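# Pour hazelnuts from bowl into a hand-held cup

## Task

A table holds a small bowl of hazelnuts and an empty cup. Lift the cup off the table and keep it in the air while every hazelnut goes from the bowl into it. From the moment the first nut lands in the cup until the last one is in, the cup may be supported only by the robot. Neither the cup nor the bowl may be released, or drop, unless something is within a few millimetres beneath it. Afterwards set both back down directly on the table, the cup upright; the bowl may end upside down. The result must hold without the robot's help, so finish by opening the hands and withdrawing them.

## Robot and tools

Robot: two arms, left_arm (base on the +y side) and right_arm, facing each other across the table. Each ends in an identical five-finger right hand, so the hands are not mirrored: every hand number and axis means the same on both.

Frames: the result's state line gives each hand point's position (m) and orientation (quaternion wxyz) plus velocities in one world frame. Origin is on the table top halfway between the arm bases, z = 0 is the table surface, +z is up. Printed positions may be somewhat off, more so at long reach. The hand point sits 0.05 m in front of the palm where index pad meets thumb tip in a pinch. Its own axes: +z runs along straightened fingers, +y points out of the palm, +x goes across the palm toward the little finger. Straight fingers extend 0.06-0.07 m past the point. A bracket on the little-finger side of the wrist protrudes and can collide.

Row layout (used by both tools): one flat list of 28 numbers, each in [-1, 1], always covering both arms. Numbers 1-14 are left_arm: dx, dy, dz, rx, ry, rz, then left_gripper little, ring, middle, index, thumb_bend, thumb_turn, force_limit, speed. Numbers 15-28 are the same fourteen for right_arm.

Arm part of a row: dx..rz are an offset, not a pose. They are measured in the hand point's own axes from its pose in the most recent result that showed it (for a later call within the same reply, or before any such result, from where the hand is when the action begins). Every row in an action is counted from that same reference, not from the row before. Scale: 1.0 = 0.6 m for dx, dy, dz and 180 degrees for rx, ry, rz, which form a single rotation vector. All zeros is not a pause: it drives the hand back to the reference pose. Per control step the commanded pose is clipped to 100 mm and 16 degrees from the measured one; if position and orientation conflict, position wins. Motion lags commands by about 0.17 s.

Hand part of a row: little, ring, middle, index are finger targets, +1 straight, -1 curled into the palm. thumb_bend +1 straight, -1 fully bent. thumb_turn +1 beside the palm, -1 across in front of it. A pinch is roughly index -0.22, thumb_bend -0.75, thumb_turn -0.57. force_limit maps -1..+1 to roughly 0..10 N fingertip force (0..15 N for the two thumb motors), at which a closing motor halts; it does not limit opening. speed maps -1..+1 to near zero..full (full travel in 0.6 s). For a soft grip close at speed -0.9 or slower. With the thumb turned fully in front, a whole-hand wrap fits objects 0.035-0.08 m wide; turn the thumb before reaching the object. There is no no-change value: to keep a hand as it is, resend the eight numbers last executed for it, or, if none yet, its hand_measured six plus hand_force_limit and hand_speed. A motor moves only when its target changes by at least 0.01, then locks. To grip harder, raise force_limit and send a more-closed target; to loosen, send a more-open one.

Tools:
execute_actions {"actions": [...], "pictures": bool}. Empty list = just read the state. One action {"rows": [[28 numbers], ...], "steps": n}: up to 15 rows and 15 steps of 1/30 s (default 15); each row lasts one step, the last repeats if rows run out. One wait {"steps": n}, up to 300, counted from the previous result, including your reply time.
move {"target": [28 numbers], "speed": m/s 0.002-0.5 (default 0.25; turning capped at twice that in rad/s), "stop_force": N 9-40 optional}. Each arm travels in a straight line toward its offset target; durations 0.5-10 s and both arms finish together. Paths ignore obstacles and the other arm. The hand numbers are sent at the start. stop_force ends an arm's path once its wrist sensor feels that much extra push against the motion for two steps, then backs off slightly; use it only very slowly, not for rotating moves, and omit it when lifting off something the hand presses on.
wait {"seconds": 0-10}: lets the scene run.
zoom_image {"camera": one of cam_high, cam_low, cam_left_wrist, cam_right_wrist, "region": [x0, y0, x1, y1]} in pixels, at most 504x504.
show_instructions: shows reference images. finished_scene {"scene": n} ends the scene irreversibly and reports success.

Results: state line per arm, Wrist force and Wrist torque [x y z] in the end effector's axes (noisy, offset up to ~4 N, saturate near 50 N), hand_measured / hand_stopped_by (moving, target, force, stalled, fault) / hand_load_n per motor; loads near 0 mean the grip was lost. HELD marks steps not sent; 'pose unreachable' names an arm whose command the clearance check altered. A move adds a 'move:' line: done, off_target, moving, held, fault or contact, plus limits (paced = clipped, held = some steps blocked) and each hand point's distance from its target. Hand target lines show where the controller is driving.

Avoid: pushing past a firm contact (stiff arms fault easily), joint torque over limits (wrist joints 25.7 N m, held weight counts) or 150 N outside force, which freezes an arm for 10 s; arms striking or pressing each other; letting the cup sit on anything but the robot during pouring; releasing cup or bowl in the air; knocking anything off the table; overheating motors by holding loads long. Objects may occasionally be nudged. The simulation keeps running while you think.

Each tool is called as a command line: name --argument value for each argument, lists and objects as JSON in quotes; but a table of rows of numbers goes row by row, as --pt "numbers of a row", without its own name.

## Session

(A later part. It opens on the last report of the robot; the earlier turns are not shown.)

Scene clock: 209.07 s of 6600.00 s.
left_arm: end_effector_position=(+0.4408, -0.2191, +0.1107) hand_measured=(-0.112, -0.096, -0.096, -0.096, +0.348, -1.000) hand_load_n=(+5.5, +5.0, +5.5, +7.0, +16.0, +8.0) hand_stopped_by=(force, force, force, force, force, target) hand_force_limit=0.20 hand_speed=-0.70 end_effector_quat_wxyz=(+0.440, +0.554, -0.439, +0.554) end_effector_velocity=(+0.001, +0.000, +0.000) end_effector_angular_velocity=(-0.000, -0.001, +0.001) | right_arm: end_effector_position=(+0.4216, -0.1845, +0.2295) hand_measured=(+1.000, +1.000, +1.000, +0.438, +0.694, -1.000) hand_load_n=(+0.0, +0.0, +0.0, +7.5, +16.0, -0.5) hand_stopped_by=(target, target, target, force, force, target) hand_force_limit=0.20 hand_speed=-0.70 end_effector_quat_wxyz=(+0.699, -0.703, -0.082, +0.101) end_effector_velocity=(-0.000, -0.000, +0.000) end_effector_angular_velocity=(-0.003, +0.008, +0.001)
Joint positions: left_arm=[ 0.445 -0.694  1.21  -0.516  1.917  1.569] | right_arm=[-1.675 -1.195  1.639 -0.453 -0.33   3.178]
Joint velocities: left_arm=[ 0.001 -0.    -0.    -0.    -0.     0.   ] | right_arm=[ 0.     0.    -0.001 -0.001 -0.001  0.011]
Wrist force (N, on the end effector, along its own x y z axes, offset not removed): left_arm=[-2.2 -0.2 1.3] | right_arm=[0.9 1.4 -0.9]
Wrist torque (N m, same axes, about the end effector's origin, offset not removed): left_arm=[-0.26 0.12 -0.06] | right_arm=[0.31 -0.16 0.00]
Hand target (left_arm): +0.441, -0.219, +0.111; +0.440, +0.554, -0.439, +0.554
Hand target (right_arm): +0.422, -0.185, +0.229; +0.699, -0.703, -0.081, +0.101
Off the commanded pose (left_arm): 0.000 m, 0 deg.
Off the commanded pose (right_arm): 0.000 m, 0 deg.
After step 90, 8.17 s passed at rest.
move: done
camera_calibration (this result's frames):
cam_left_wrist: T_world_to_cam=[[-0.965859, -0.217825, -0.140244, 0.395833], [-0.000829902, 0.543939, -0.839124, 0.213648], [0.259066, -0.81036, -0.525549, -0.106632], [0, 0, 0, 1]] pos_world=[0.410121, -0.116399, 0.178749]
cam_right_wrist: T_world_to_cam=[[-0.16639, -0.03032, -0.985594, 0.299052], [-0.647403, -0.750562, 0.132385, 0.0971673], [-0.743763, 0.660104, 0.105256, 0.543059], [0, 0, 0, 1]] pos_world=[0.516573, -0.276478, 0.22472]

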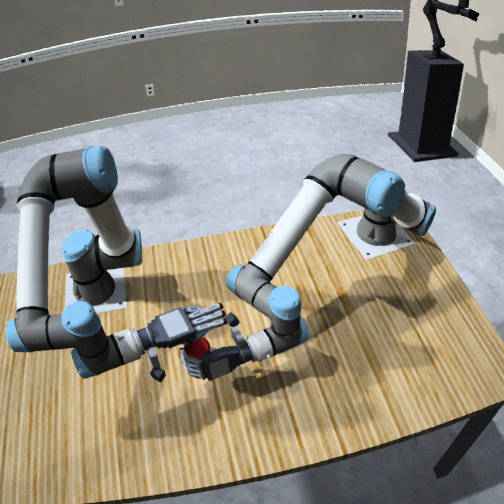

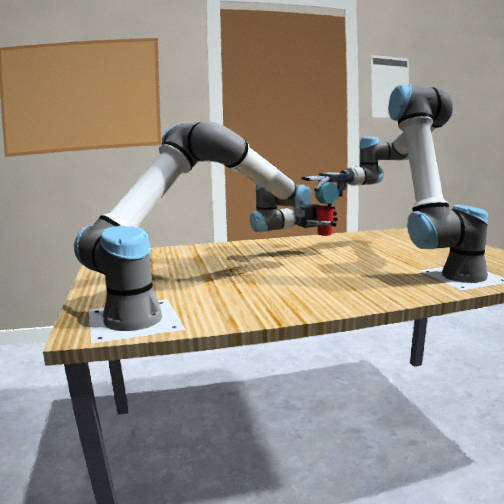

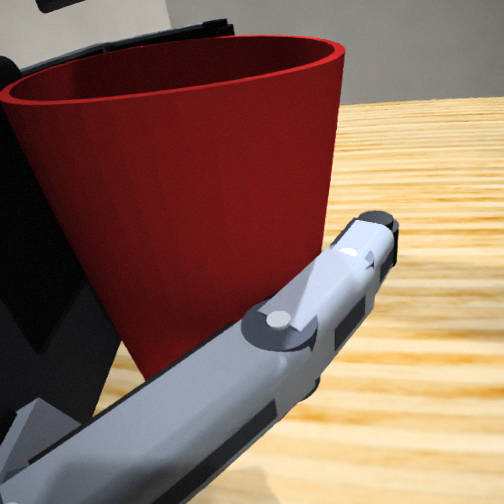

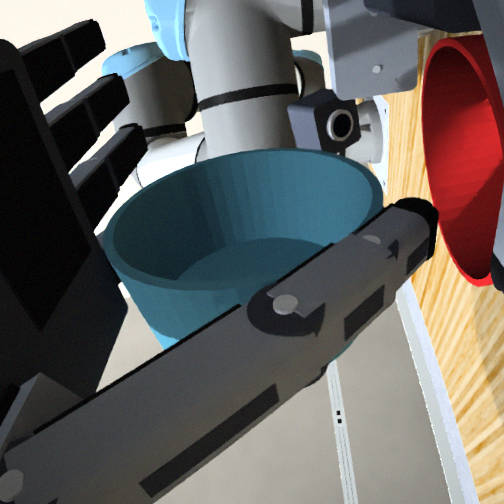

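Tilt a bit more for hidden ones, then back.

move --target '[0,0,0,0,0,0,-1,-1,-1,-1,-0.5,-1,0.2,-0.7,0.012,0,0,0,0,0.06,1,1,1,-1,-0.5,-1,0.2,-0.7]' --speed 0.03

move --target '[-0.03,0,0,0,0,0,-1,-1,-1,-1,-0.5,-1,0.2,-0.7,0,-0.04,0,0,0,-0.2,1,1,1,-1,-0.5,-1,0.2,-0.7]' --speed 0.15

move --target '[0,-0.05,-0.35,0,0,0,-1,-1,-1,-1,-0.5,-1,0.2,-0.7,0,0,0,0,0,-0.37,1,1,1,-1,-0.5,-1,0.2,-0.7]' --speed 0.15

zoom_image --camera "cam_high" --region '[60, 250, 400, 500]'

Scene clock: 222.97 s of 6600.00 s.
left_arm: end_effector_position=(+0.4408, -0.2191, +0.1107) hand_measured=(-0.112, -0.096, -0.096, -0.096, +0.348, -1.000) hand_load_n=(+5.5, +5.0, +5.5, +7.0, +16.0, +8.0) hand_stopped_by=(force, force, force, force, force, target) hand_force_limit=0.20 hand_speed=-0.70 end_effector_quat_wxyz=(+0.440, +0.554, -0.439, +0.554) end_effector_velocity=(-0.001, +0.000, -0.000) end_effector_angular_velocity=(+0.000, +0.000, -0.003) | right_arm: end_effector_position=(+0.4285, -0.1827, +0.2293) hand_measured=(+1.000, +1.000, +1.000, +0.438, +0.694, -1.000) hand_load_n=(+0.0, +0.0, +0.0, +7.5, +16.0, -0.5) hand_stopped_by=(target, target, target, force, force, target) hand_force_limit=0.20 hand_speed=-0.70 end_effector_quat_wxyz=(+0.686, -0.708, -0.016, +0.166) end_effector_velocity=(+0.001, -0.000, +0.000) end_effector_angular_velocity=(-0.004, +0.013, -0.000)
Joint positions: left_arm=[ 0.445 -0.694  1.21  -0.516  1.917  1.569] | right_arm=[-1.665 -1.149  1.593 -0.452 -0.319  3.364]
Joint velocities: left_arm=[0.    0.    0.    0.    0.003 0.   ] | right_arm=[ 0.     0.002 -0.003 -0.002  0.001  0.016]
Wrist force (N, on the end effector, along its own x y z axes, offset not removed): left_arm=[-1.7 -0.8 -0.9] | right_arm=[2.7 0.3 -0.3]
Wrist torque (N m, same axes, about the end effector's origin, offset not removed): left_arm=[-0.22 0.17 -0.07] | right_arm=[-0.12 -0.53 0.21]
Hand target (left_arm): +0.441, -0.219, +0.111; +0.440, +0.554, -0.439, +0.554
Hand target (right_arm): +0.429, -0.183, +0.229; +0.686, -0.708, -0.015, +0.166
Off the commanded pose (left_arm): 0.000 m, 0 deg.
Off the commanded pose (right_arm): 0.000 m, 0 deg.
After step 90, 7.53 s passed at rest.
move: done
camera_calibration (this result's frames):
cam_left_wrist: T_world_to_cam=[[-0.965857, -0.217829, -0.140254, 0.395837], [-0.000816358, 0.543918, -0.839138, 0.213661], [0.259075, -0.810373, -0.525525, -0.106631], [0, 0, 0, 1]] pos_world=[0.410122, -0.116401, 0.178772]
cam_right_wrist: T_world_to_cam=[[-0.340545, -0.0762359, -0.937132, 0.355197], [-0.610278, -0.740298, 0.281993, 0.0547001], [-0.715255, 0.667942, 0.20558, 0.513207], [0, 0, 0, 1]] pos_world=[0.521417, -0.27522, 0.211936]

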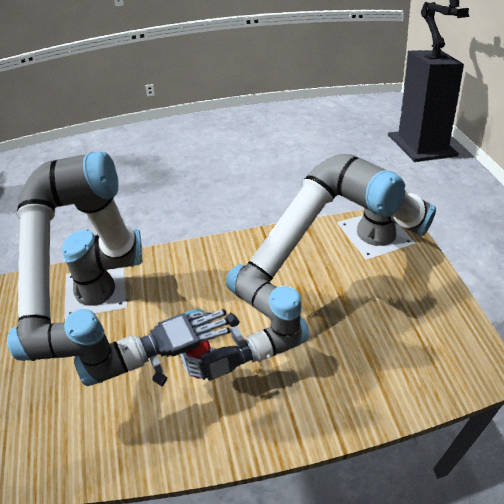

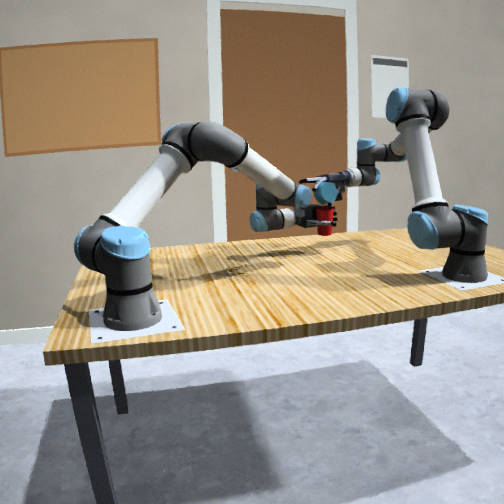

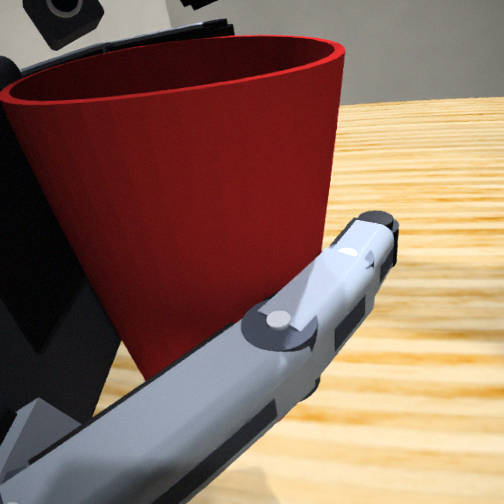

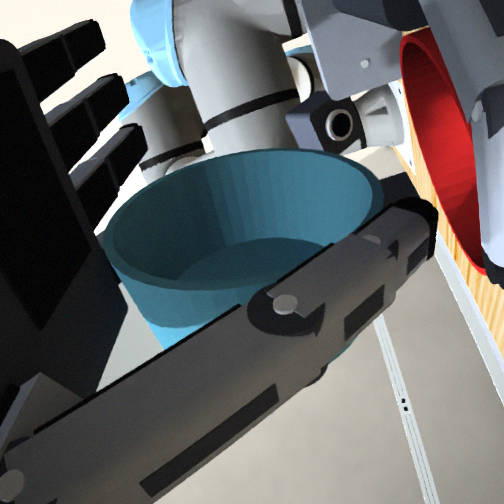

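Scene clock: 225.50 s of 6600.00 s.
left_arm: end_effector_position=(+0.4408, -0.2191, +0.0927) hand_measured=(-0.112, -0.096, -0.096, -0.096, +0.348, -1.000) hand_load_n=(+5.5, +5.0, +5.5, +7.0, +16.0, +8.0) hand_stopped_by=(force, force, force, force, force, target) hand_force_limit=0.20 hand_speed=-0.70 end_effector_quat_wxyz=(+0.440, +0.554, -0.439, +0.554) end_effector_velocity=(-0.000, -0.000, -0.001) end_effector_angular_velocity=(+0.000, -0.000, +0.000) | right_arm: end_effector_position=(+0.4333, -0.1813, +0.2526) hand_measured=(+1.000, +1.000, +1.000, +0.438, +0.694, -1.000) hand_load_n=(+0.0, +0.0, +0.0, +7.5, +16.0, +0.0) hand_stopped_by=(target, target, target, force, force, target) hand_force_limit=0.20 hand_speed=-0.70 end_effector_quat_wxyz=(-0.704, +0.669, +0.233, +0.054) end_effector_velocity=(+0.000, -0.000, +0.000) end_effector_angular_velocity=(+0.007, -0.013, +0.000)
Joint positions: left_arm=[ 0.445 -0.672  1.218 -0.547  1.917  1.569] | right_arm=[-1.686 -1.261  1.644 -0.393 -0.34   2.739]
Joint velocities: left_arm=[-0.     0.001  0.    -0.001 -0.     0.001] | right_arm=[-0.001  0.001  0.     0.01  -0.001 -0.025]
Wrist force (N, on the end effector, along its own x y z axes, offset not removed): left_arm=[-1.9 -0.9 -1.3] | right_arm=[0.3 0.3 -1.0]
Wrist torque (N m, same axes, about the end effector's origin, offset not removed): left_arm=[-0.21 0.17 -0.08] | right_arm=[0.11 -0.16 0.11]
Hand target (left_arm): +0.441, -0.219, +0.093; +0.440, +0.554, -0.439, +0.554
Hand target (right_arm): +0.433, -0.181, +0.253; +0.704, -0.668, -0.234, -0.055
Off the commanded pose (left_arm): 0.000 m, 0 deg.
Off the commanded pose (right_arm): 0.000 m, 0 deg.
move: done
camera_calibration (this result's frames):
cam_left_wrist: T_world_to_cam=[[-0.965857, -0.217829, -0.140254, 0.393307], [-0.000816649, 0.543919, -0.839138, 0.198579], [0.259075, -0.810372, -0.525525, -0.116041], [0, 0, 0, 1]] pos_world=[0.410104, -0.116373, 0.160815]
cam_right_wrist: T_world_to_cam=[[0.254638, 0.0809426, -0.963643, 0.156129], [-0.625744, -0.74596, -0.228008, 0.186629], [-0.737295, 0.661053, -0.139301, 0.606431], [0, 0, 0, 1]] pos_world=[0.524144, -0.274302, 0.277482]

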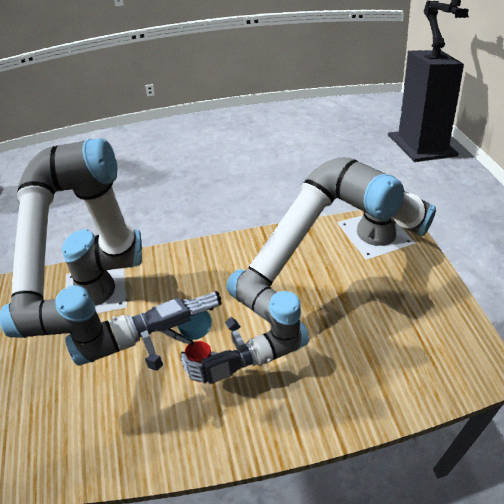

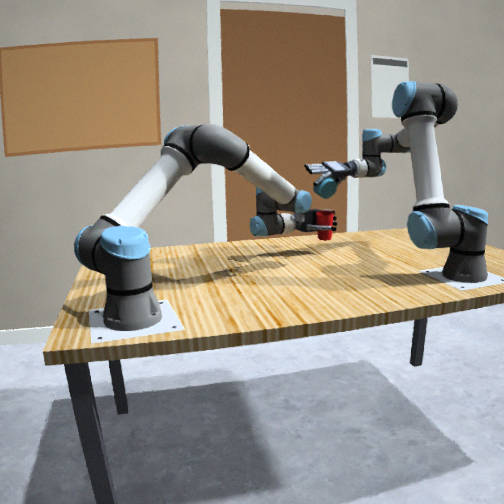

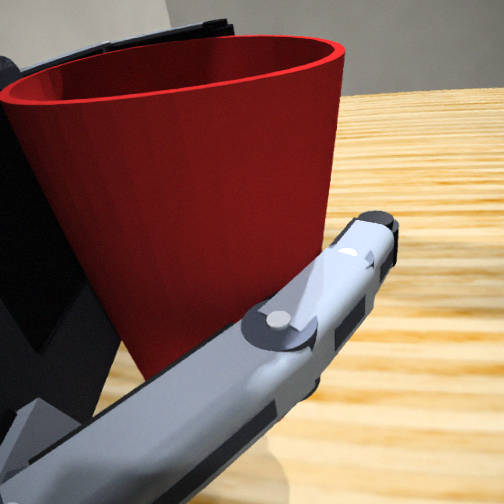

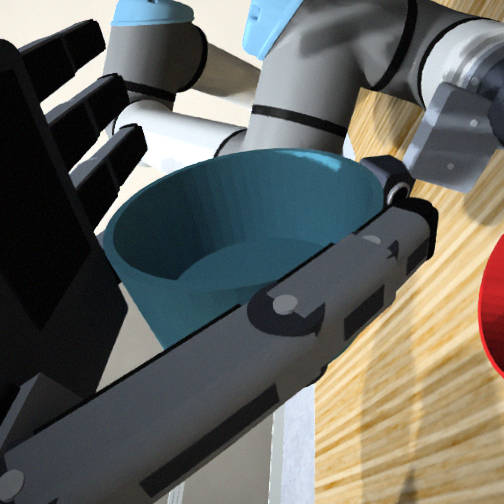

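Scene clock: 229.83 s of 6600.00 s.
left_arm: end_effector_position=(+0.4222, -0.0081, +0.0930) hand_measured=(-0.112, -0.096, -0.096, -0.096, +0.348, -1.000) hand_load_n=(+5.5, +5.0, +5.5, +7.0, +16.0, +8.0) hand_stopped_by=(force, force, force, force, force, target) hand_force_limit=0.20 hand_speed=-0.70 end_effector_quat_wxyz=(+0.440, +0.554, -0.439, +0.554) end_effector_velocity=(-0.000, +0.003, -0.000) end_effector_angular_velocity=(+0.000, -0.001, +0.000) | right_arm: end_effector_position=(+0.4334, -0.1814, +0.2527) hand_measured=(+1.000, +1.000, +1.000, +0.438, +0.694, -1.000) hand_load_n=(+0.0, +0.0, +0.0, +8.0, +16.0, +0.0) hand_stopped_by=(target, target, target, force, force, target) hand_force_limit=0.20 hand_speed=-0.70 end_effector_quat_wxyz=(-0.559, +0.431, +0.562, +0.431) end_effector_velocity=(-0.001, +0.000, +0.001) end_effector_angular_velocity=(+0.006, -0.013, +0.002)
Joint positions: left_arm=[ 0.643 -0.95   1.762 -0.812  2.115  1.569] | right_arm=[-1.736 -1.367  1.886 -0.529 -0.39   1.578]
Joint velocities: left_arm=[ 0.003 -0.003  0.005 -0.003  0.003  0.001] | right_arm=[-0.     0.001  0.001  0.004 -0.002 -0.021]
Wrist force (N, on the end effector, along its own x y z axes, offset not removed): left_arm=[-3.5 -1.9 -0.5] | right_arm=[3.3 1.5 0.1]
Wrist torque (N m, same axes, about the end effector's origin, offset not removed): left_arm=[-0.42 0.42 -0.21] | right_arm=[0.16 -0.67 0.22]
Hand target (left_arm): +0.422, -0.008, +0.093; +0.440, +0.554, -0.439, +0.554
Hand target (right_arm): +0.433, -0.181, +0.253; +0.559, -0.431, -0.562, -0.432
Off the commanded pose (left_arm): 0.000 m, 0 deg.
Off the commanded pose (right_arm): 0.000 m, 0 deg.
move: done
camera_calibration (this result's frames):
cam_left_wrist: T_world_to_cam=[[-0.965808, -0.217784, -0.140662, 0.421374], [-0.000511215, 0.54415, -0.838988, 0.0838635], [0.25926, -0.810229, -0.525656, 0.0597684], [0, 0, 0, 1]] pos_world=[0.391513, 0.0945604, 0.161049]
cam_right_wrist: T_world_to_cam=[[0.953071, 0.268706, -0.139471, -0.320713], [0.0412035, -0.571528, -0.819547, 0.0786506], [-0.299929, 0.77534, -0.555779, 0.542911], [0, 0, 0, 1]] pos_world=[0.465256, -0.289812, 0.321466]

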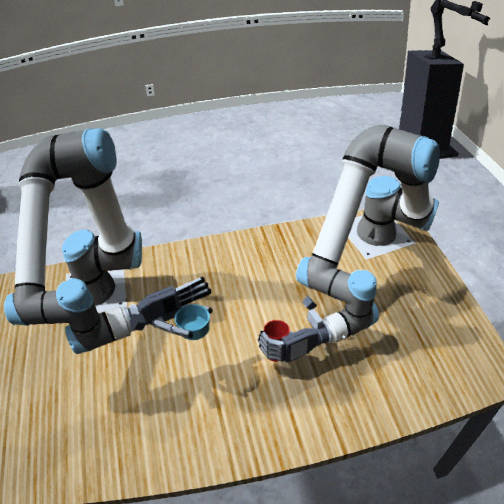

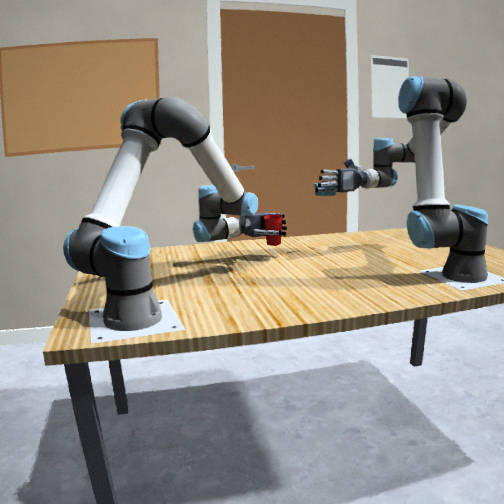

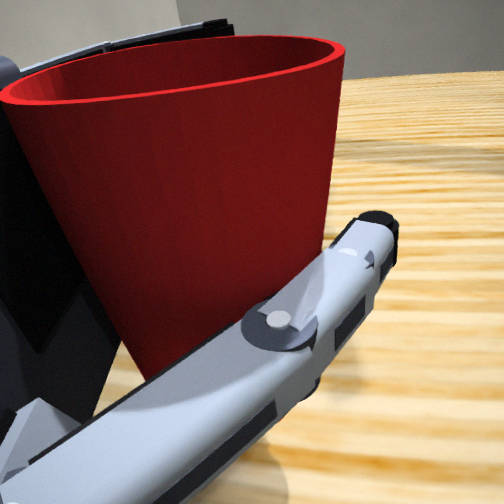

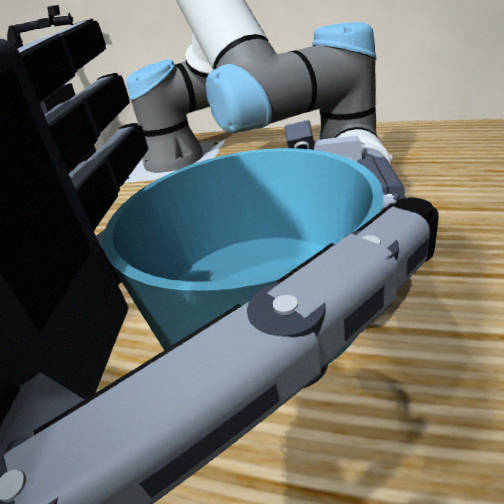

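Region (60, 250, 400, 500) of cam_high's 504x504 image, scaled by 1.482, with more detail than that image has; it fills the top 371 rows of this view, and the rest is white.

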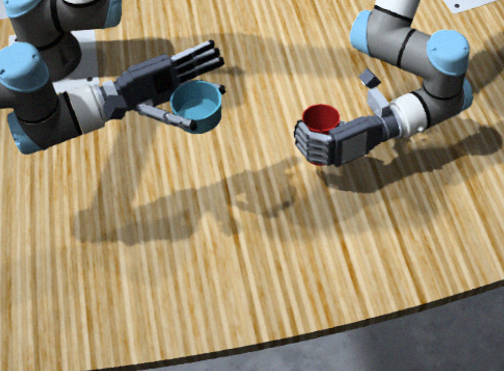

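No strays. Set both down.

move --target '[-0.07,0,-0.06,0,0,0,-1,-1,-1,-1,-0.5,-1,0.2,-0.7,-0.362,0,0,0,0,0,1,1,1,-1,-0.5,-1,0.2,-0.7]' --speed 0.15

move --target '[-0.022,0,0,0,0,0,-1,-1,-1,-1,-0.5,-1,0.2,-0.7,-0.0165,0,0,0,0,0,1,1,1,-1,-0.5,-1,0.2,-0.7]' --speed 0.006 --stop_force 9

Scene clock: 239.83 s of 6600.00 s.
left_arm: end_effector_position=(+0.4140, +0.0269, +0.0510) hand_measured=(-0.112, -0.096, -0.096, -0.096, +0.348, -1.000) hand_load_n=(+5.5, +5.0, +5.5, +7.0, +16.0, +8.0) hand_stopped_by=(force, force, force, force, force, target) hand_force_limit=0.20 hand_speed=-0.70 end_effector_quat_wxyz=(+0.440, +0.554, -0.439, +0.554) end_effector_velocity=(-0.000, +0.000, -0.000) end_effector_angular_velocity=(-0.000, -0.000, -0.001) | right_arm: end_effector_position=(+0.4340, -0.1822, +0.0360) hand_measured=(+1.000, +1.000, +1.000, +0.438, +0.694, -1.000) hand_load_n=(+0.0, +0.0, +0.0, +8.0, +16.0, +0.0) hand_stopped_by=(target, target, target, force, force, target) hand_force_limit=0.20 hand_speed=-0.70 end_effector_quat_wxyz=(-0.559, +0.431, +0.562, +0.431) end_effector_velocity=(+0.001, +0.000, -0.003) end_effector_angular_velocity=(-0.001, -0.000, +0.000)
Joint positions: left_arm=[ 0.681 -0.911  1.852 -0.94   2.153  1.569] | right_arm=[-1.738 -0.967  2.044 -1.085 -0.392  1.577]
Joint velocities: left_arm=[ 0.    -0.     0.001 -0.001  0.001 -0.   ] | right_arm=[ 0.001  0.007 -0.001 -0.009  0.001  0.003]
Wrist force (N, on the end effector, along its own x y z axes, offset not removed): left_arm=[-2.3 -0.6 -0.4] | right_arm=[-0.7 -1.2 -0.7]
Wrist torque (N m, same axes, about the end effector's origin, offset not removed): left_arm=[-0.22 0.22 -0.16] | right_arm=[-0.21 0.05 0.00]
Hand target (left_arm): +0.414, +0.027, +0.051; +0.440, +0.554, -0.439, +0.554
Hand target (right_arm): +0.434, -0.182, +0.036; +0.559, -0.431, -0.562, -0.431
Off the commanded pose (left_arm): 0.000 m, 0 deg.
Off the commanded pose (right_arm): 0.001 m, 0 deg.
After step 90, 4.97 s passed at rest.
move: done
camera_calibration (this result's frames):
cam_left_wrist: T_world_to_cam=[[-0.96578, -0.217769, -0.140879, 0.415151], [-0.00034045, 0.544233, -0.838934, 0.029516], [0.259364, -0.810178, -0.525683, 0.0682207], [0, 0, 0, 1]] pos_world=[0.38326, 0.129614, 0.11911]
cam_right_wrist: T_world_to_cam=[[0.953052, 0.268732, -0.139551, -0.351293], [0.0410986, -0.571394, -0.819646, -0.0993453], [-0.300004, 0.77543, -0.555613, 0.423337], [0, 0, 0, 1]] pos_world=[0.465887, -0.29063, 0.10476]

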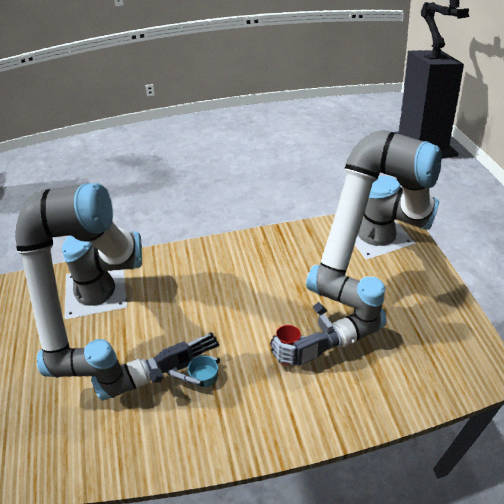

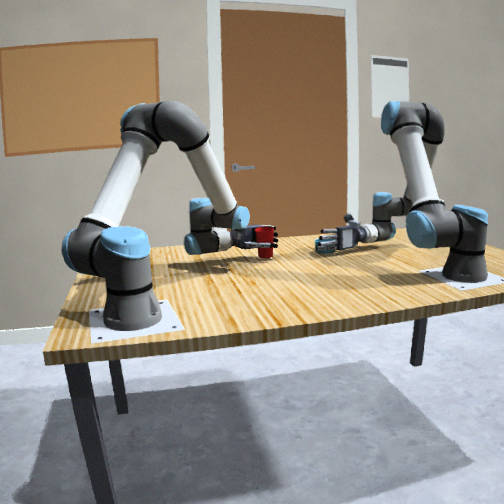

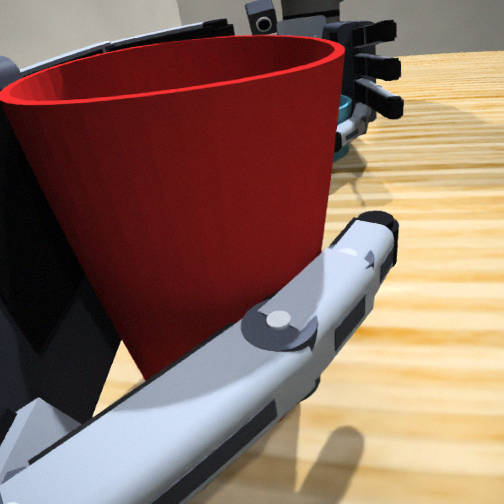

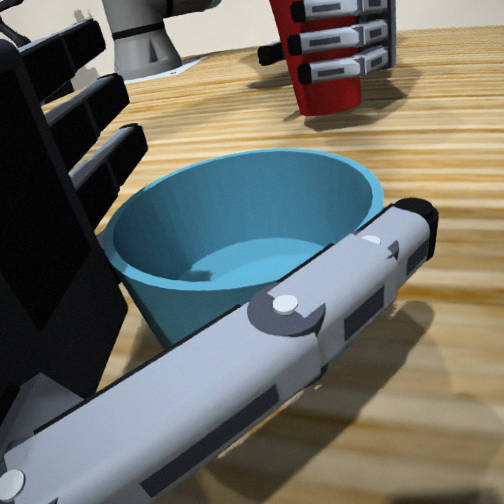

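Scene clock: 242.27 s of 6600.00 s.
left_arm: end_effector_position=(+0.4140, +0.0269, +0.0402) hand_measured=(-0.112, -0.096, -0.096, -0.096, +0.348, -1.000) hand_load_n=(+7.0, +6.0, +5.5, +7.0, +16.5, +6.0) hand_stopped_by=(force, force, force, force, force, target) hand_force_limit=0.20 hand_speed=-0.70 end_effector_quat_wxyz=(+0.440, +0.554, -0.439, +0.554) end_effector_velocity=(-0.001, -0.000, -0.000) end_effector_angular_velocity=(+0.001, -0.000, -0.002) | right_arm: end_effector_position=(+0.4340, -0.1822, +0.0262) hand_measured=(+1.000, +1.000, +1.000, +0.438, +0.694, -1.000) hand_load_n=(+0.0, +0.0, +0.0, +8.0, +16.0, +0.0) hand_stopped_by=(target, target, target, force, force, target) hand_force_limit=0.20 hand_speed=-0.70 end_effector_quat_wxyz=(-0.559, +0.431, +0.562, +0.431) end_effector_velocity=(+0.001, +0.000, -0.001) end_effector_angular_velocity=(-0.000, -0.001, -0.001)
Joint positions: left_arm=[ 0.681 -0.89   1.853 -0.963  2.153  1.569] | right_arm=[-1.738 -0.945  2.044 -1.108 -0.392  1.577]
Joint velocities: left_arm=[-0.001 -0.    -0.     0.001  0.001  0.001] | right_arm=[ 0.     0.002 -0.001 -0.003  0.001  0.   ]
Wrist force (N, on the end effector, along its own x y z axes, offset not removed): left_arm=[7.3 -1.3 2.1] | right_arm=[0.7 2.0 -1.5]
Wrist torque (N m, same axes, about the end effector's origin, offset not removed): left_arm=[-0.28 0.00 -0.13] | right_arm=[0.47 -0.22 0.17]
Hand target (left_arm): +0.414, +0.027, +0.040; +0.440, +0.554, -0.439, +0.554
Hand target (right_arm): +0.434, -0.182, +0.026; +0.559, -0.431, -0.562, -0.431
Off the commanded pose (left_arm): 0.002 m, 0 deg.
Off the commanded pose (right_arm): 0.000 m, 0 deg.
move: contact (left_arm)
camera_calibration (this result's frames):
cam_left_wrist: T_world_to_cam=[[-0.965773, -0.217776, -0.140915, 0.413634], [-0.000300484, 0.544194, -0.838959, 0.020449], [0.25939, -0.810202, -0.525633, 0.0625425], [0, 0, 0, 1]] pos_world=[0.38326, 0.129623, 0.108318]
cam_right_wrist: T_world_to_cam=[[0.953042, 0.268735, -0.139615, -0.352639], [0.0410401, -0.57138, -0.819659, -0.107343], [-0.300044, 0.77544, -0.555578, 0.417948], [0, 0, 0, 1]] pos_world=[0.465888, -0.290661, 0.0949847]

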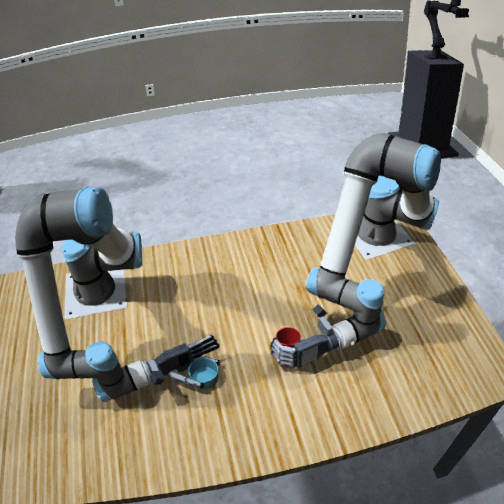

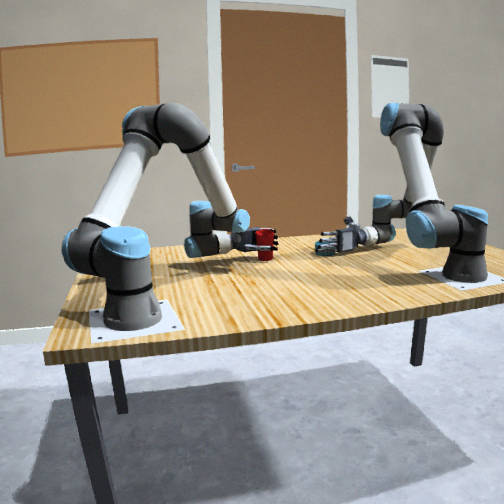

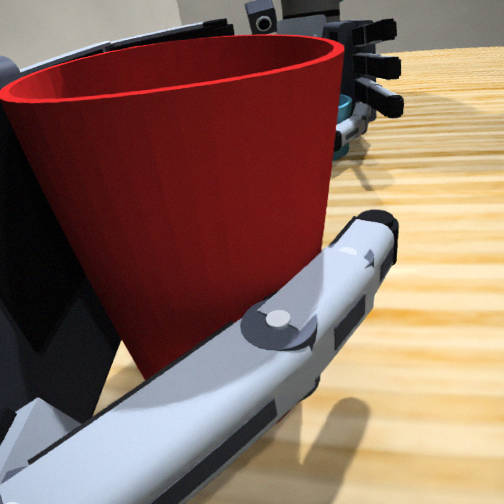

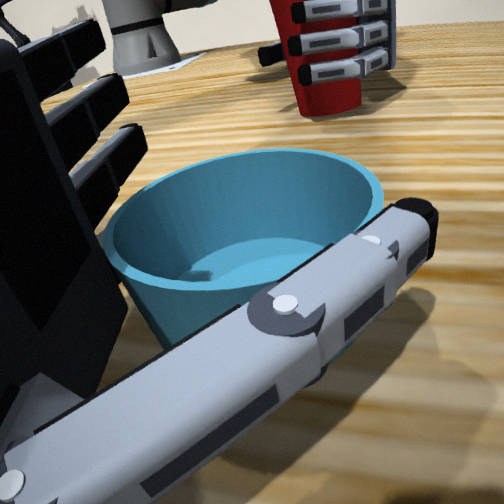

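move --target '[0,0,0,0,0,0,1,1,1,1,1,-1,0.2,-0.6,0,0,0,0,0,0,1,1,1,1,1,-1,0.2,-0.6]' --speed 0.01

move --target '[0.01,-0.012,-0.2,0,0,0,1,1,1,1,1,-1,0.2,-0.6,0.01,-0.005,-0.19,0,0,0,1,1,1,1,1,-1,0.2,-0.6]' --speed 0.08

Scene clock: 252.70 s of 6600.00 s.
left_arm: end_effector_position=(+0.4140, +0.0270, +0.0402) hand_measured=(+1.000, +1.000, +1.000, +1.000, +1.000, -1.000) hand_load_n=(+0.0, +0.0, +0.0, +0.0, +0.0, +0.0) hand_stopped_by=(target, target, target, target, target, target) hand_force_limit=0.20 hand_speed=-0.60 end_effector_quat_wxyz=(+0.440, +0.554, -0.439, +0.554) end_effector_velocity=(+0.000, +0.000, -0.000) end_effector_angular_velocity=(+0.001, +0.000, +0.001) | right_arm: end_effector_position=(+0.4340, -0.1822, +0.0262) hand_measured=(+1.000, +1.000, +1.000, +1.000, +1.000, -1.000) hand_load_n=(+0.0, +0.0, +0.0, +0.0, +0.0, +0.0) hand_stopped_by=(target, target, target, target, target, target) hand_force_limit=0.20 hand_speed=-0.60 end_effector_quat_wxyz=(-0.559, +0.431, +0.562, +0.431) end_effector_velocity=(-0.000, +0.000, -0.000) end_effector_angular_velocity=(-0.000, +0.000, +0.001)
Joint positions: left_arm=[ 0.681 -0.89   1.853 -0.963  2.153  1.569] | right_arm=[-1.738 -0.945  2.044 -1.108 -0.392  1.577]
Joint velocities: left_arm=[ 0.     0.    -0.     0.001 -0.001  0.   ] | right_arm=[ 0.    -0.     0.    -0.    -0.001  0.   ]
Wrist force (N, on the end effector, along its own x y z axes, offset not removed): left_arm=[-2.0 -1.0 -1.1] | right_arm=[2.3 1.2 -2.6]
Wrist torque (N m, same axes, about the end effector's origin, offset not removed): left_arm=[-0.20 0.30 -0.13] | right_arm=[0.29 -0.24 0.24]
Hand target (left_arm): +0.414, +0.027, +0.040; +0.440, +0.554, -0.439, +0.554
Hand target (right_arm): +0.434, -0.182, +0.026; +0.559, -0.431, -0.562, -0.431
Off the commanded pose (left_arm): 0.000 m, 0 deg.
Off the commanded pose (right_arm): 0.000 m, 0 deg.
After step 90, 5.50 s passed at rest.
move: done
camera_calibration (this result's frames):
cam_left_wrist: T_world_to_cam=[[-0.965775, -0.217773, -0.140901, 0.413627], [-0.000316215, 0.544209, -0.83895, 0.0204416], [0.25938, -0.810192, -0.525652, 0.0625503], [0, 0, 0, 1]] pos_world=[0.383252, 0.12963, 0.10831]
cam_right_wrist: T_world_to_cam=[[0.95304, 0.268734, -0.139631, -0.352637], [0.0410275, -0.571383, -0.819657, -0.107339], [-0.300053, 0.775437, -0.555577, 0.417951], [0, 0, 0, 1]] pos_world=[0.465888, -0.290661, 0.0949837]

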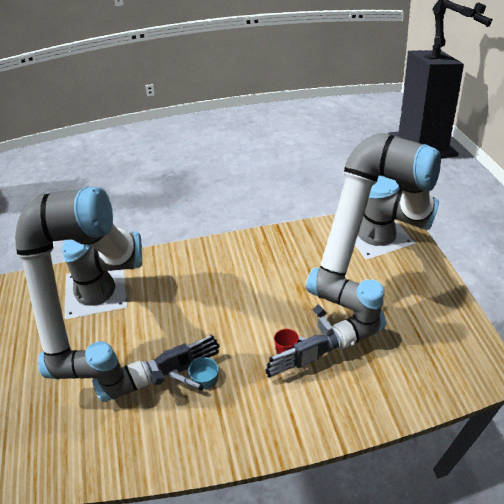

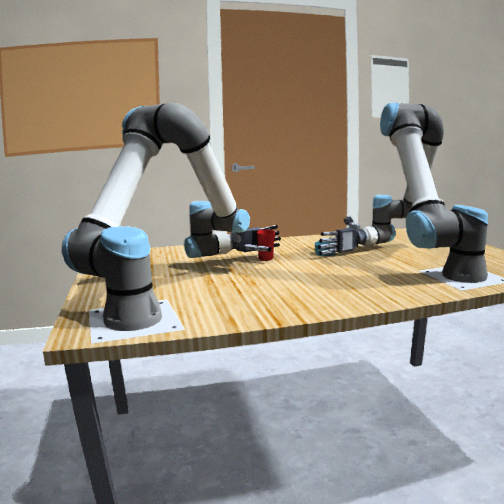

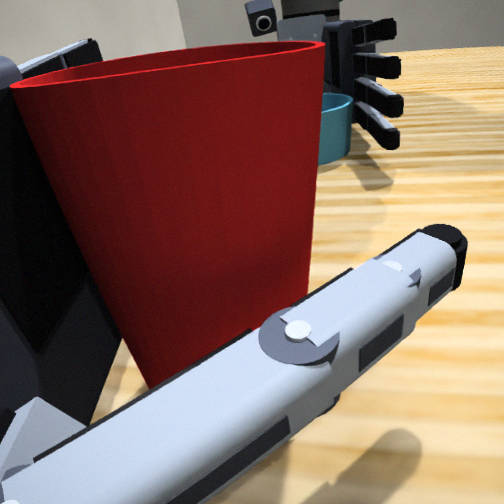

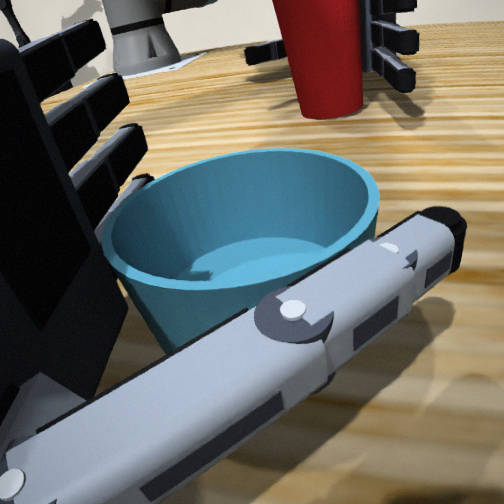

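Scene clock: 254.70 s of 6600.00 s.
left_arm: end_effector_position=(+0.3999, +0.1092, +0.0443) hand_measured=(+1.000, +1.000, +1.000, +1.000, +1.000, -1.000) hand_load_n=(+0.0, +0.0, +0.0, +0.0, +0.0, +0.0) hand_stopped_by=(target, target, target, target, target, target) hand_force_limit=0.20 hand_speed=-0.60 end_effector_quat_wxyz=(+0.440, +0.554, -0.439, +0.554) end_effector_velocity=(+0.000, +0.000, -0.000) end_effector_angular_velocity=(+0.000, -0.001, +0.000) | right_arm: end_effector_position=(+0.4604, -0.2927, +0.0327) hand_measured=(+1.000, +1.000, +1.000, +1.000, +1.000, -1.000) hand_load_n=(+0.0, +0.0, +0.0, +0.0, +0.0, +0.0) hand_stopped_by=(target, target, target, target, target, target) hand_force_limit=0.20 hand_speed=-0.60 end_effector_quat_wxyz=(-0.559, +0.431, +0.562, +0.431) end_effector_velocity=(+0.001, -0.002, +0.001) end_effector_angular_velocity=(-0.000, -0.001, +0.000)
Joint positions: left_arm=[ 0.796 -0.964  1.998 -1.033  2.267  1.57 ] | right_arm=[-1.967 -0.931  1.978 -1.052 -0.621  1.573]
Joint velocities: left_arm=[ 0.     0.001 -0.    -0.001 -0.     0.001] | right_arm=[-0.005 -0.001 -0.002  0.002 -0.005 -0.   ]
Wrist force (N, on the end effector, along its own x y z axes, offset not removed): left_arm=[-2.2 0.0 -0.3] | right_arm=[0.3 -1.6 -0.9]
Wrist torque (N m, same axes, about the end effector's origin, offset not removed): left_arm=[-0.10 0.31 -0.08] | right_arm=[-0.12 -0.08 -0.03]
Hand target (left_arm): +0.400, +0.109, +0.044; +0.440, +0.554, -0.439, +0.554
Hand target (right_arm): +0.460, -0.293, +0.033; +0.559, -0.431, -0.562, -0.431
Off the commanded pose (left_arm): 0.037 m, 0 deg.
Off the commanded pose (right_arm): 0.001 m, 0 deg.
move: held (left_arm); limits=held; held on 23 of 60 steps (left_arm), including the last (left_arm)
pose unreachable (left arm): on one or more control steps of this call this arm could not follow its commanded pose, so it was not sent that pose on those steps. On the call's last step it was still not sent that pose. It may still have moved: this result reports where it is.
cause: the commanded pose would bring two parts of the arm too close to each other (joints 4 (wrist 1) to 6 (wrist 3) lie between them).
camera_calibration (this result's frames):
cam_left_wrist: T_world_to_cam=[[-0.965738, -0.217821, -0.141084, 0.418506], [-0.000293884, 0.544552, -0.838727, -0.0209254], [0.25952, -0.809949, -0.525959, 0.134877], [0, 0, 0, 1]] pos_world=[0.369157, 0.211798, 0.112434]
cam_right_wrist: T_world_to_cam=[[0.953059, 0.26876, -0.139453, -0.347208], [0.0410929, -0.571115, -0.819841, -0.166147], [-0.299984, 0.775626, -0.555351, 0.515192], [0, 0, 0, 1]] pos_world=[0.492286, -0.40117, 0.10148]

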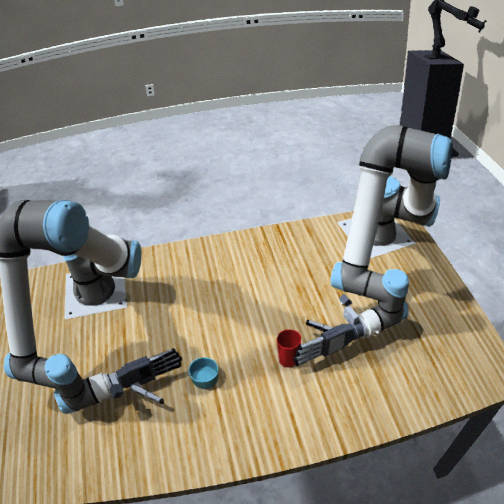

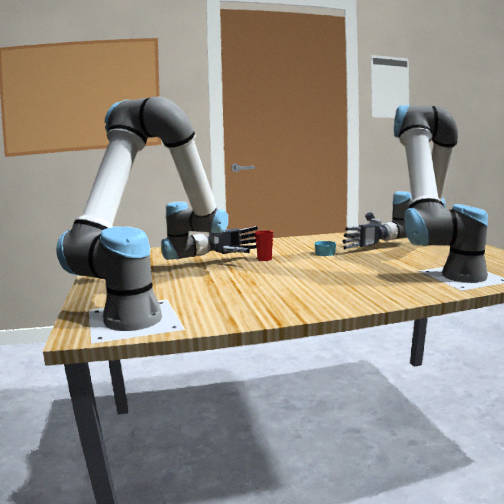

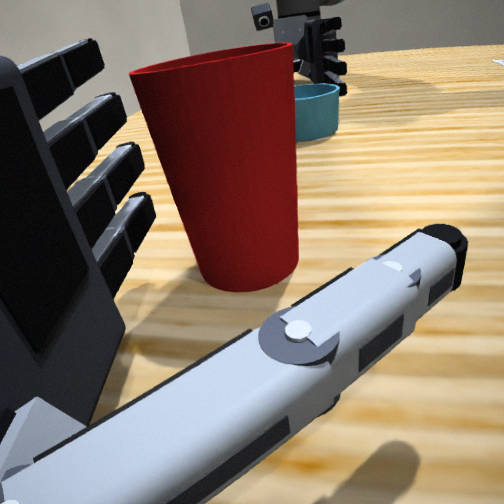

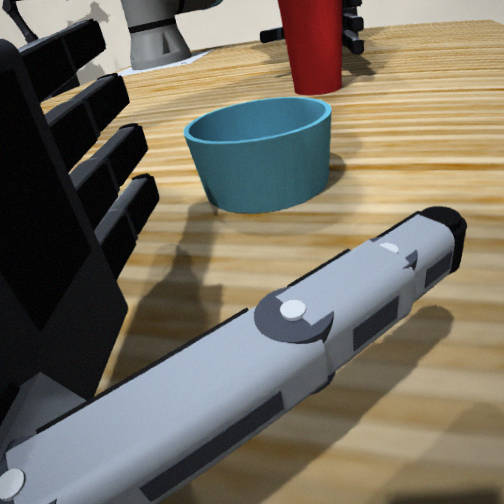

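Yaw away (fingers swing off the cup) while backing.

move --target '[0.02,0,-0.1,0.15,0,0,1,1,1,1,1,-1,0.2,-0.6,0,0,0,0,0,0,1,1,1,1,1,-1,0.2,-0.6]' --speed 0.15

Scene clock: 265.97 s of 6600.00 s.
left_arm: end_effector_position=(+0.3863, +0.1672, +0.0566) hand_measured=(+1.000, +1.000, +1.000, +1.000, +1.000, -1.000) hand_load_n=(+0.0, +0.0, +0.0, +0.0, +0.0, +0.0) hand_stopped_by=(target, target, target, target, target, target) hand_force_limit=0.20 hand_speed=-0.60 end_effector_quat_wxyz=(+0.299, +0.641, -0.298, +0.641) end_effector_velocity=(-0.000, +0.001, -0.000) end_effector_angular_velocity=(-0.000, -0.002, +0.018) | right_arm: end_effector_position=(+0.4604, -0.2927, +0.0327) hand_measured=(+1.000, +1.000, +1.000, +1.000, +1.000, -1.000) hand_load_n=(+0.0, +0.0, +0.0, +0.0, +0.0, +0.0) hand_stopped_by=(target, target, target, target, target, target) hand_force_limit=0.20 hand_speed=-0.60 end_effector_quat_wxyz=(-0.559, +0.431, +0.562, +0.431) end_effector_velocity=(+0.000, -0.000, -0.000) end_effector_angular_velocity=(+0.000, -0.000, -0.000)
Joint positions: left_arm=[ 0.625 -1.173  2.386 -1.212  1.627  1.569] | right_arm=[-1.967 -0.931  1.978 -1.052 -0.621  1.573]
Joint velocities: left_arm=[-0.014 -0.004  0.01  -0.008 -0.031  0.002] | right_arm=[-0.  0.  0. -0. -0. -0.]
Wrist force (N, on the end effector, along its own x y z axes, offset not removed): left_arm=[-2.3 -1.7 1.0] | right_arm=[1.1 0.2 -1.6]
Wrist torque (N m, same axes, about the end effector's origin, offset not removed): left_arm=[-0.49 0.24 -0.19] | right_arm=[0.15 -0.32 0.10]
Hand target (left_arm): +0.386, +0.167, +0.057; +0.298, +0.642, -0.298, +0.641
Hand target (right_arm): +0.460, -0.293, +0.033; +0.559, -0.431, -0.562, -0.431
Off the commanded pose (left_arm): 0.000 m, 0 deg.
Off the commanded pose (right_arm): 0.000 m, 0 deg.
After step 90, 4.93 s passed at rest.
move: done
camera_calibration (this result's frames):
cam_left_wrist: T_world_to_cam=[[-0.762978, -0.630958, -0.140559, 0.410426], [-0.246852, 0.485351, -0.838748, 0.0628681], [0.597435, -0.605249, -0.526066, 0.0271594], [0, 0, 0, 1]] pos_world=[0.312439, 0.244887, 0.124707]
cam_right_wrist: T_world_to_cam=[[0.953059, 0.26876, -0.139452, -0.347208], [0.041093, -0.571115, -0.819841, -0.166147], [-0.299983, 0.775626, -0.555351, 0.515192], [0, 0, 0, 1]] pos_world=[0.492286, -0.40117, 0.10148]

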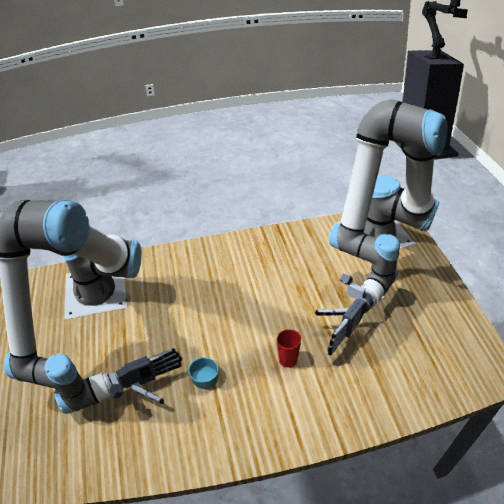

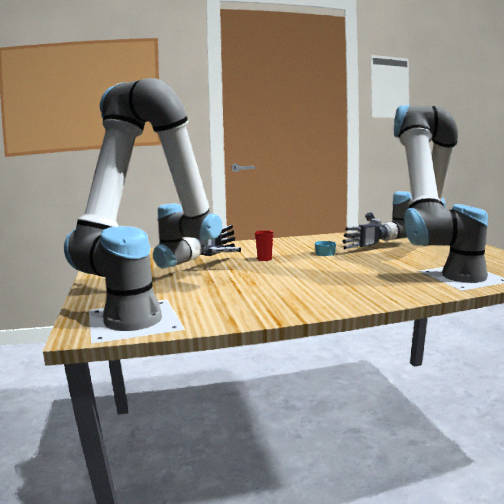

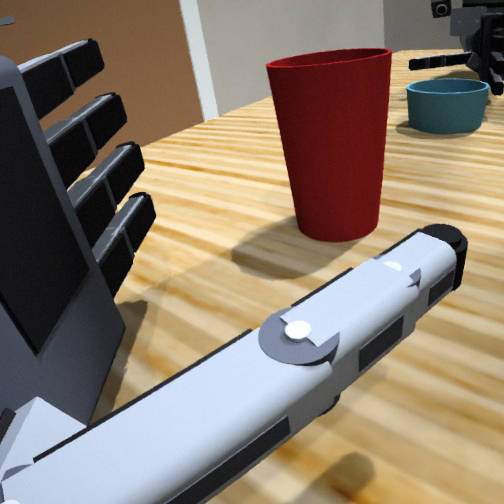

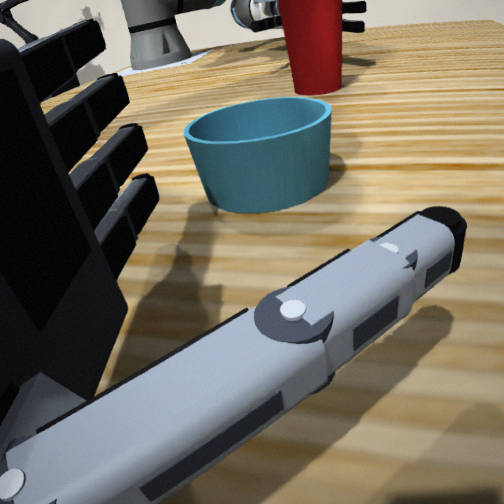

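finished_scene --scene 2

The scene is finished: the task was done.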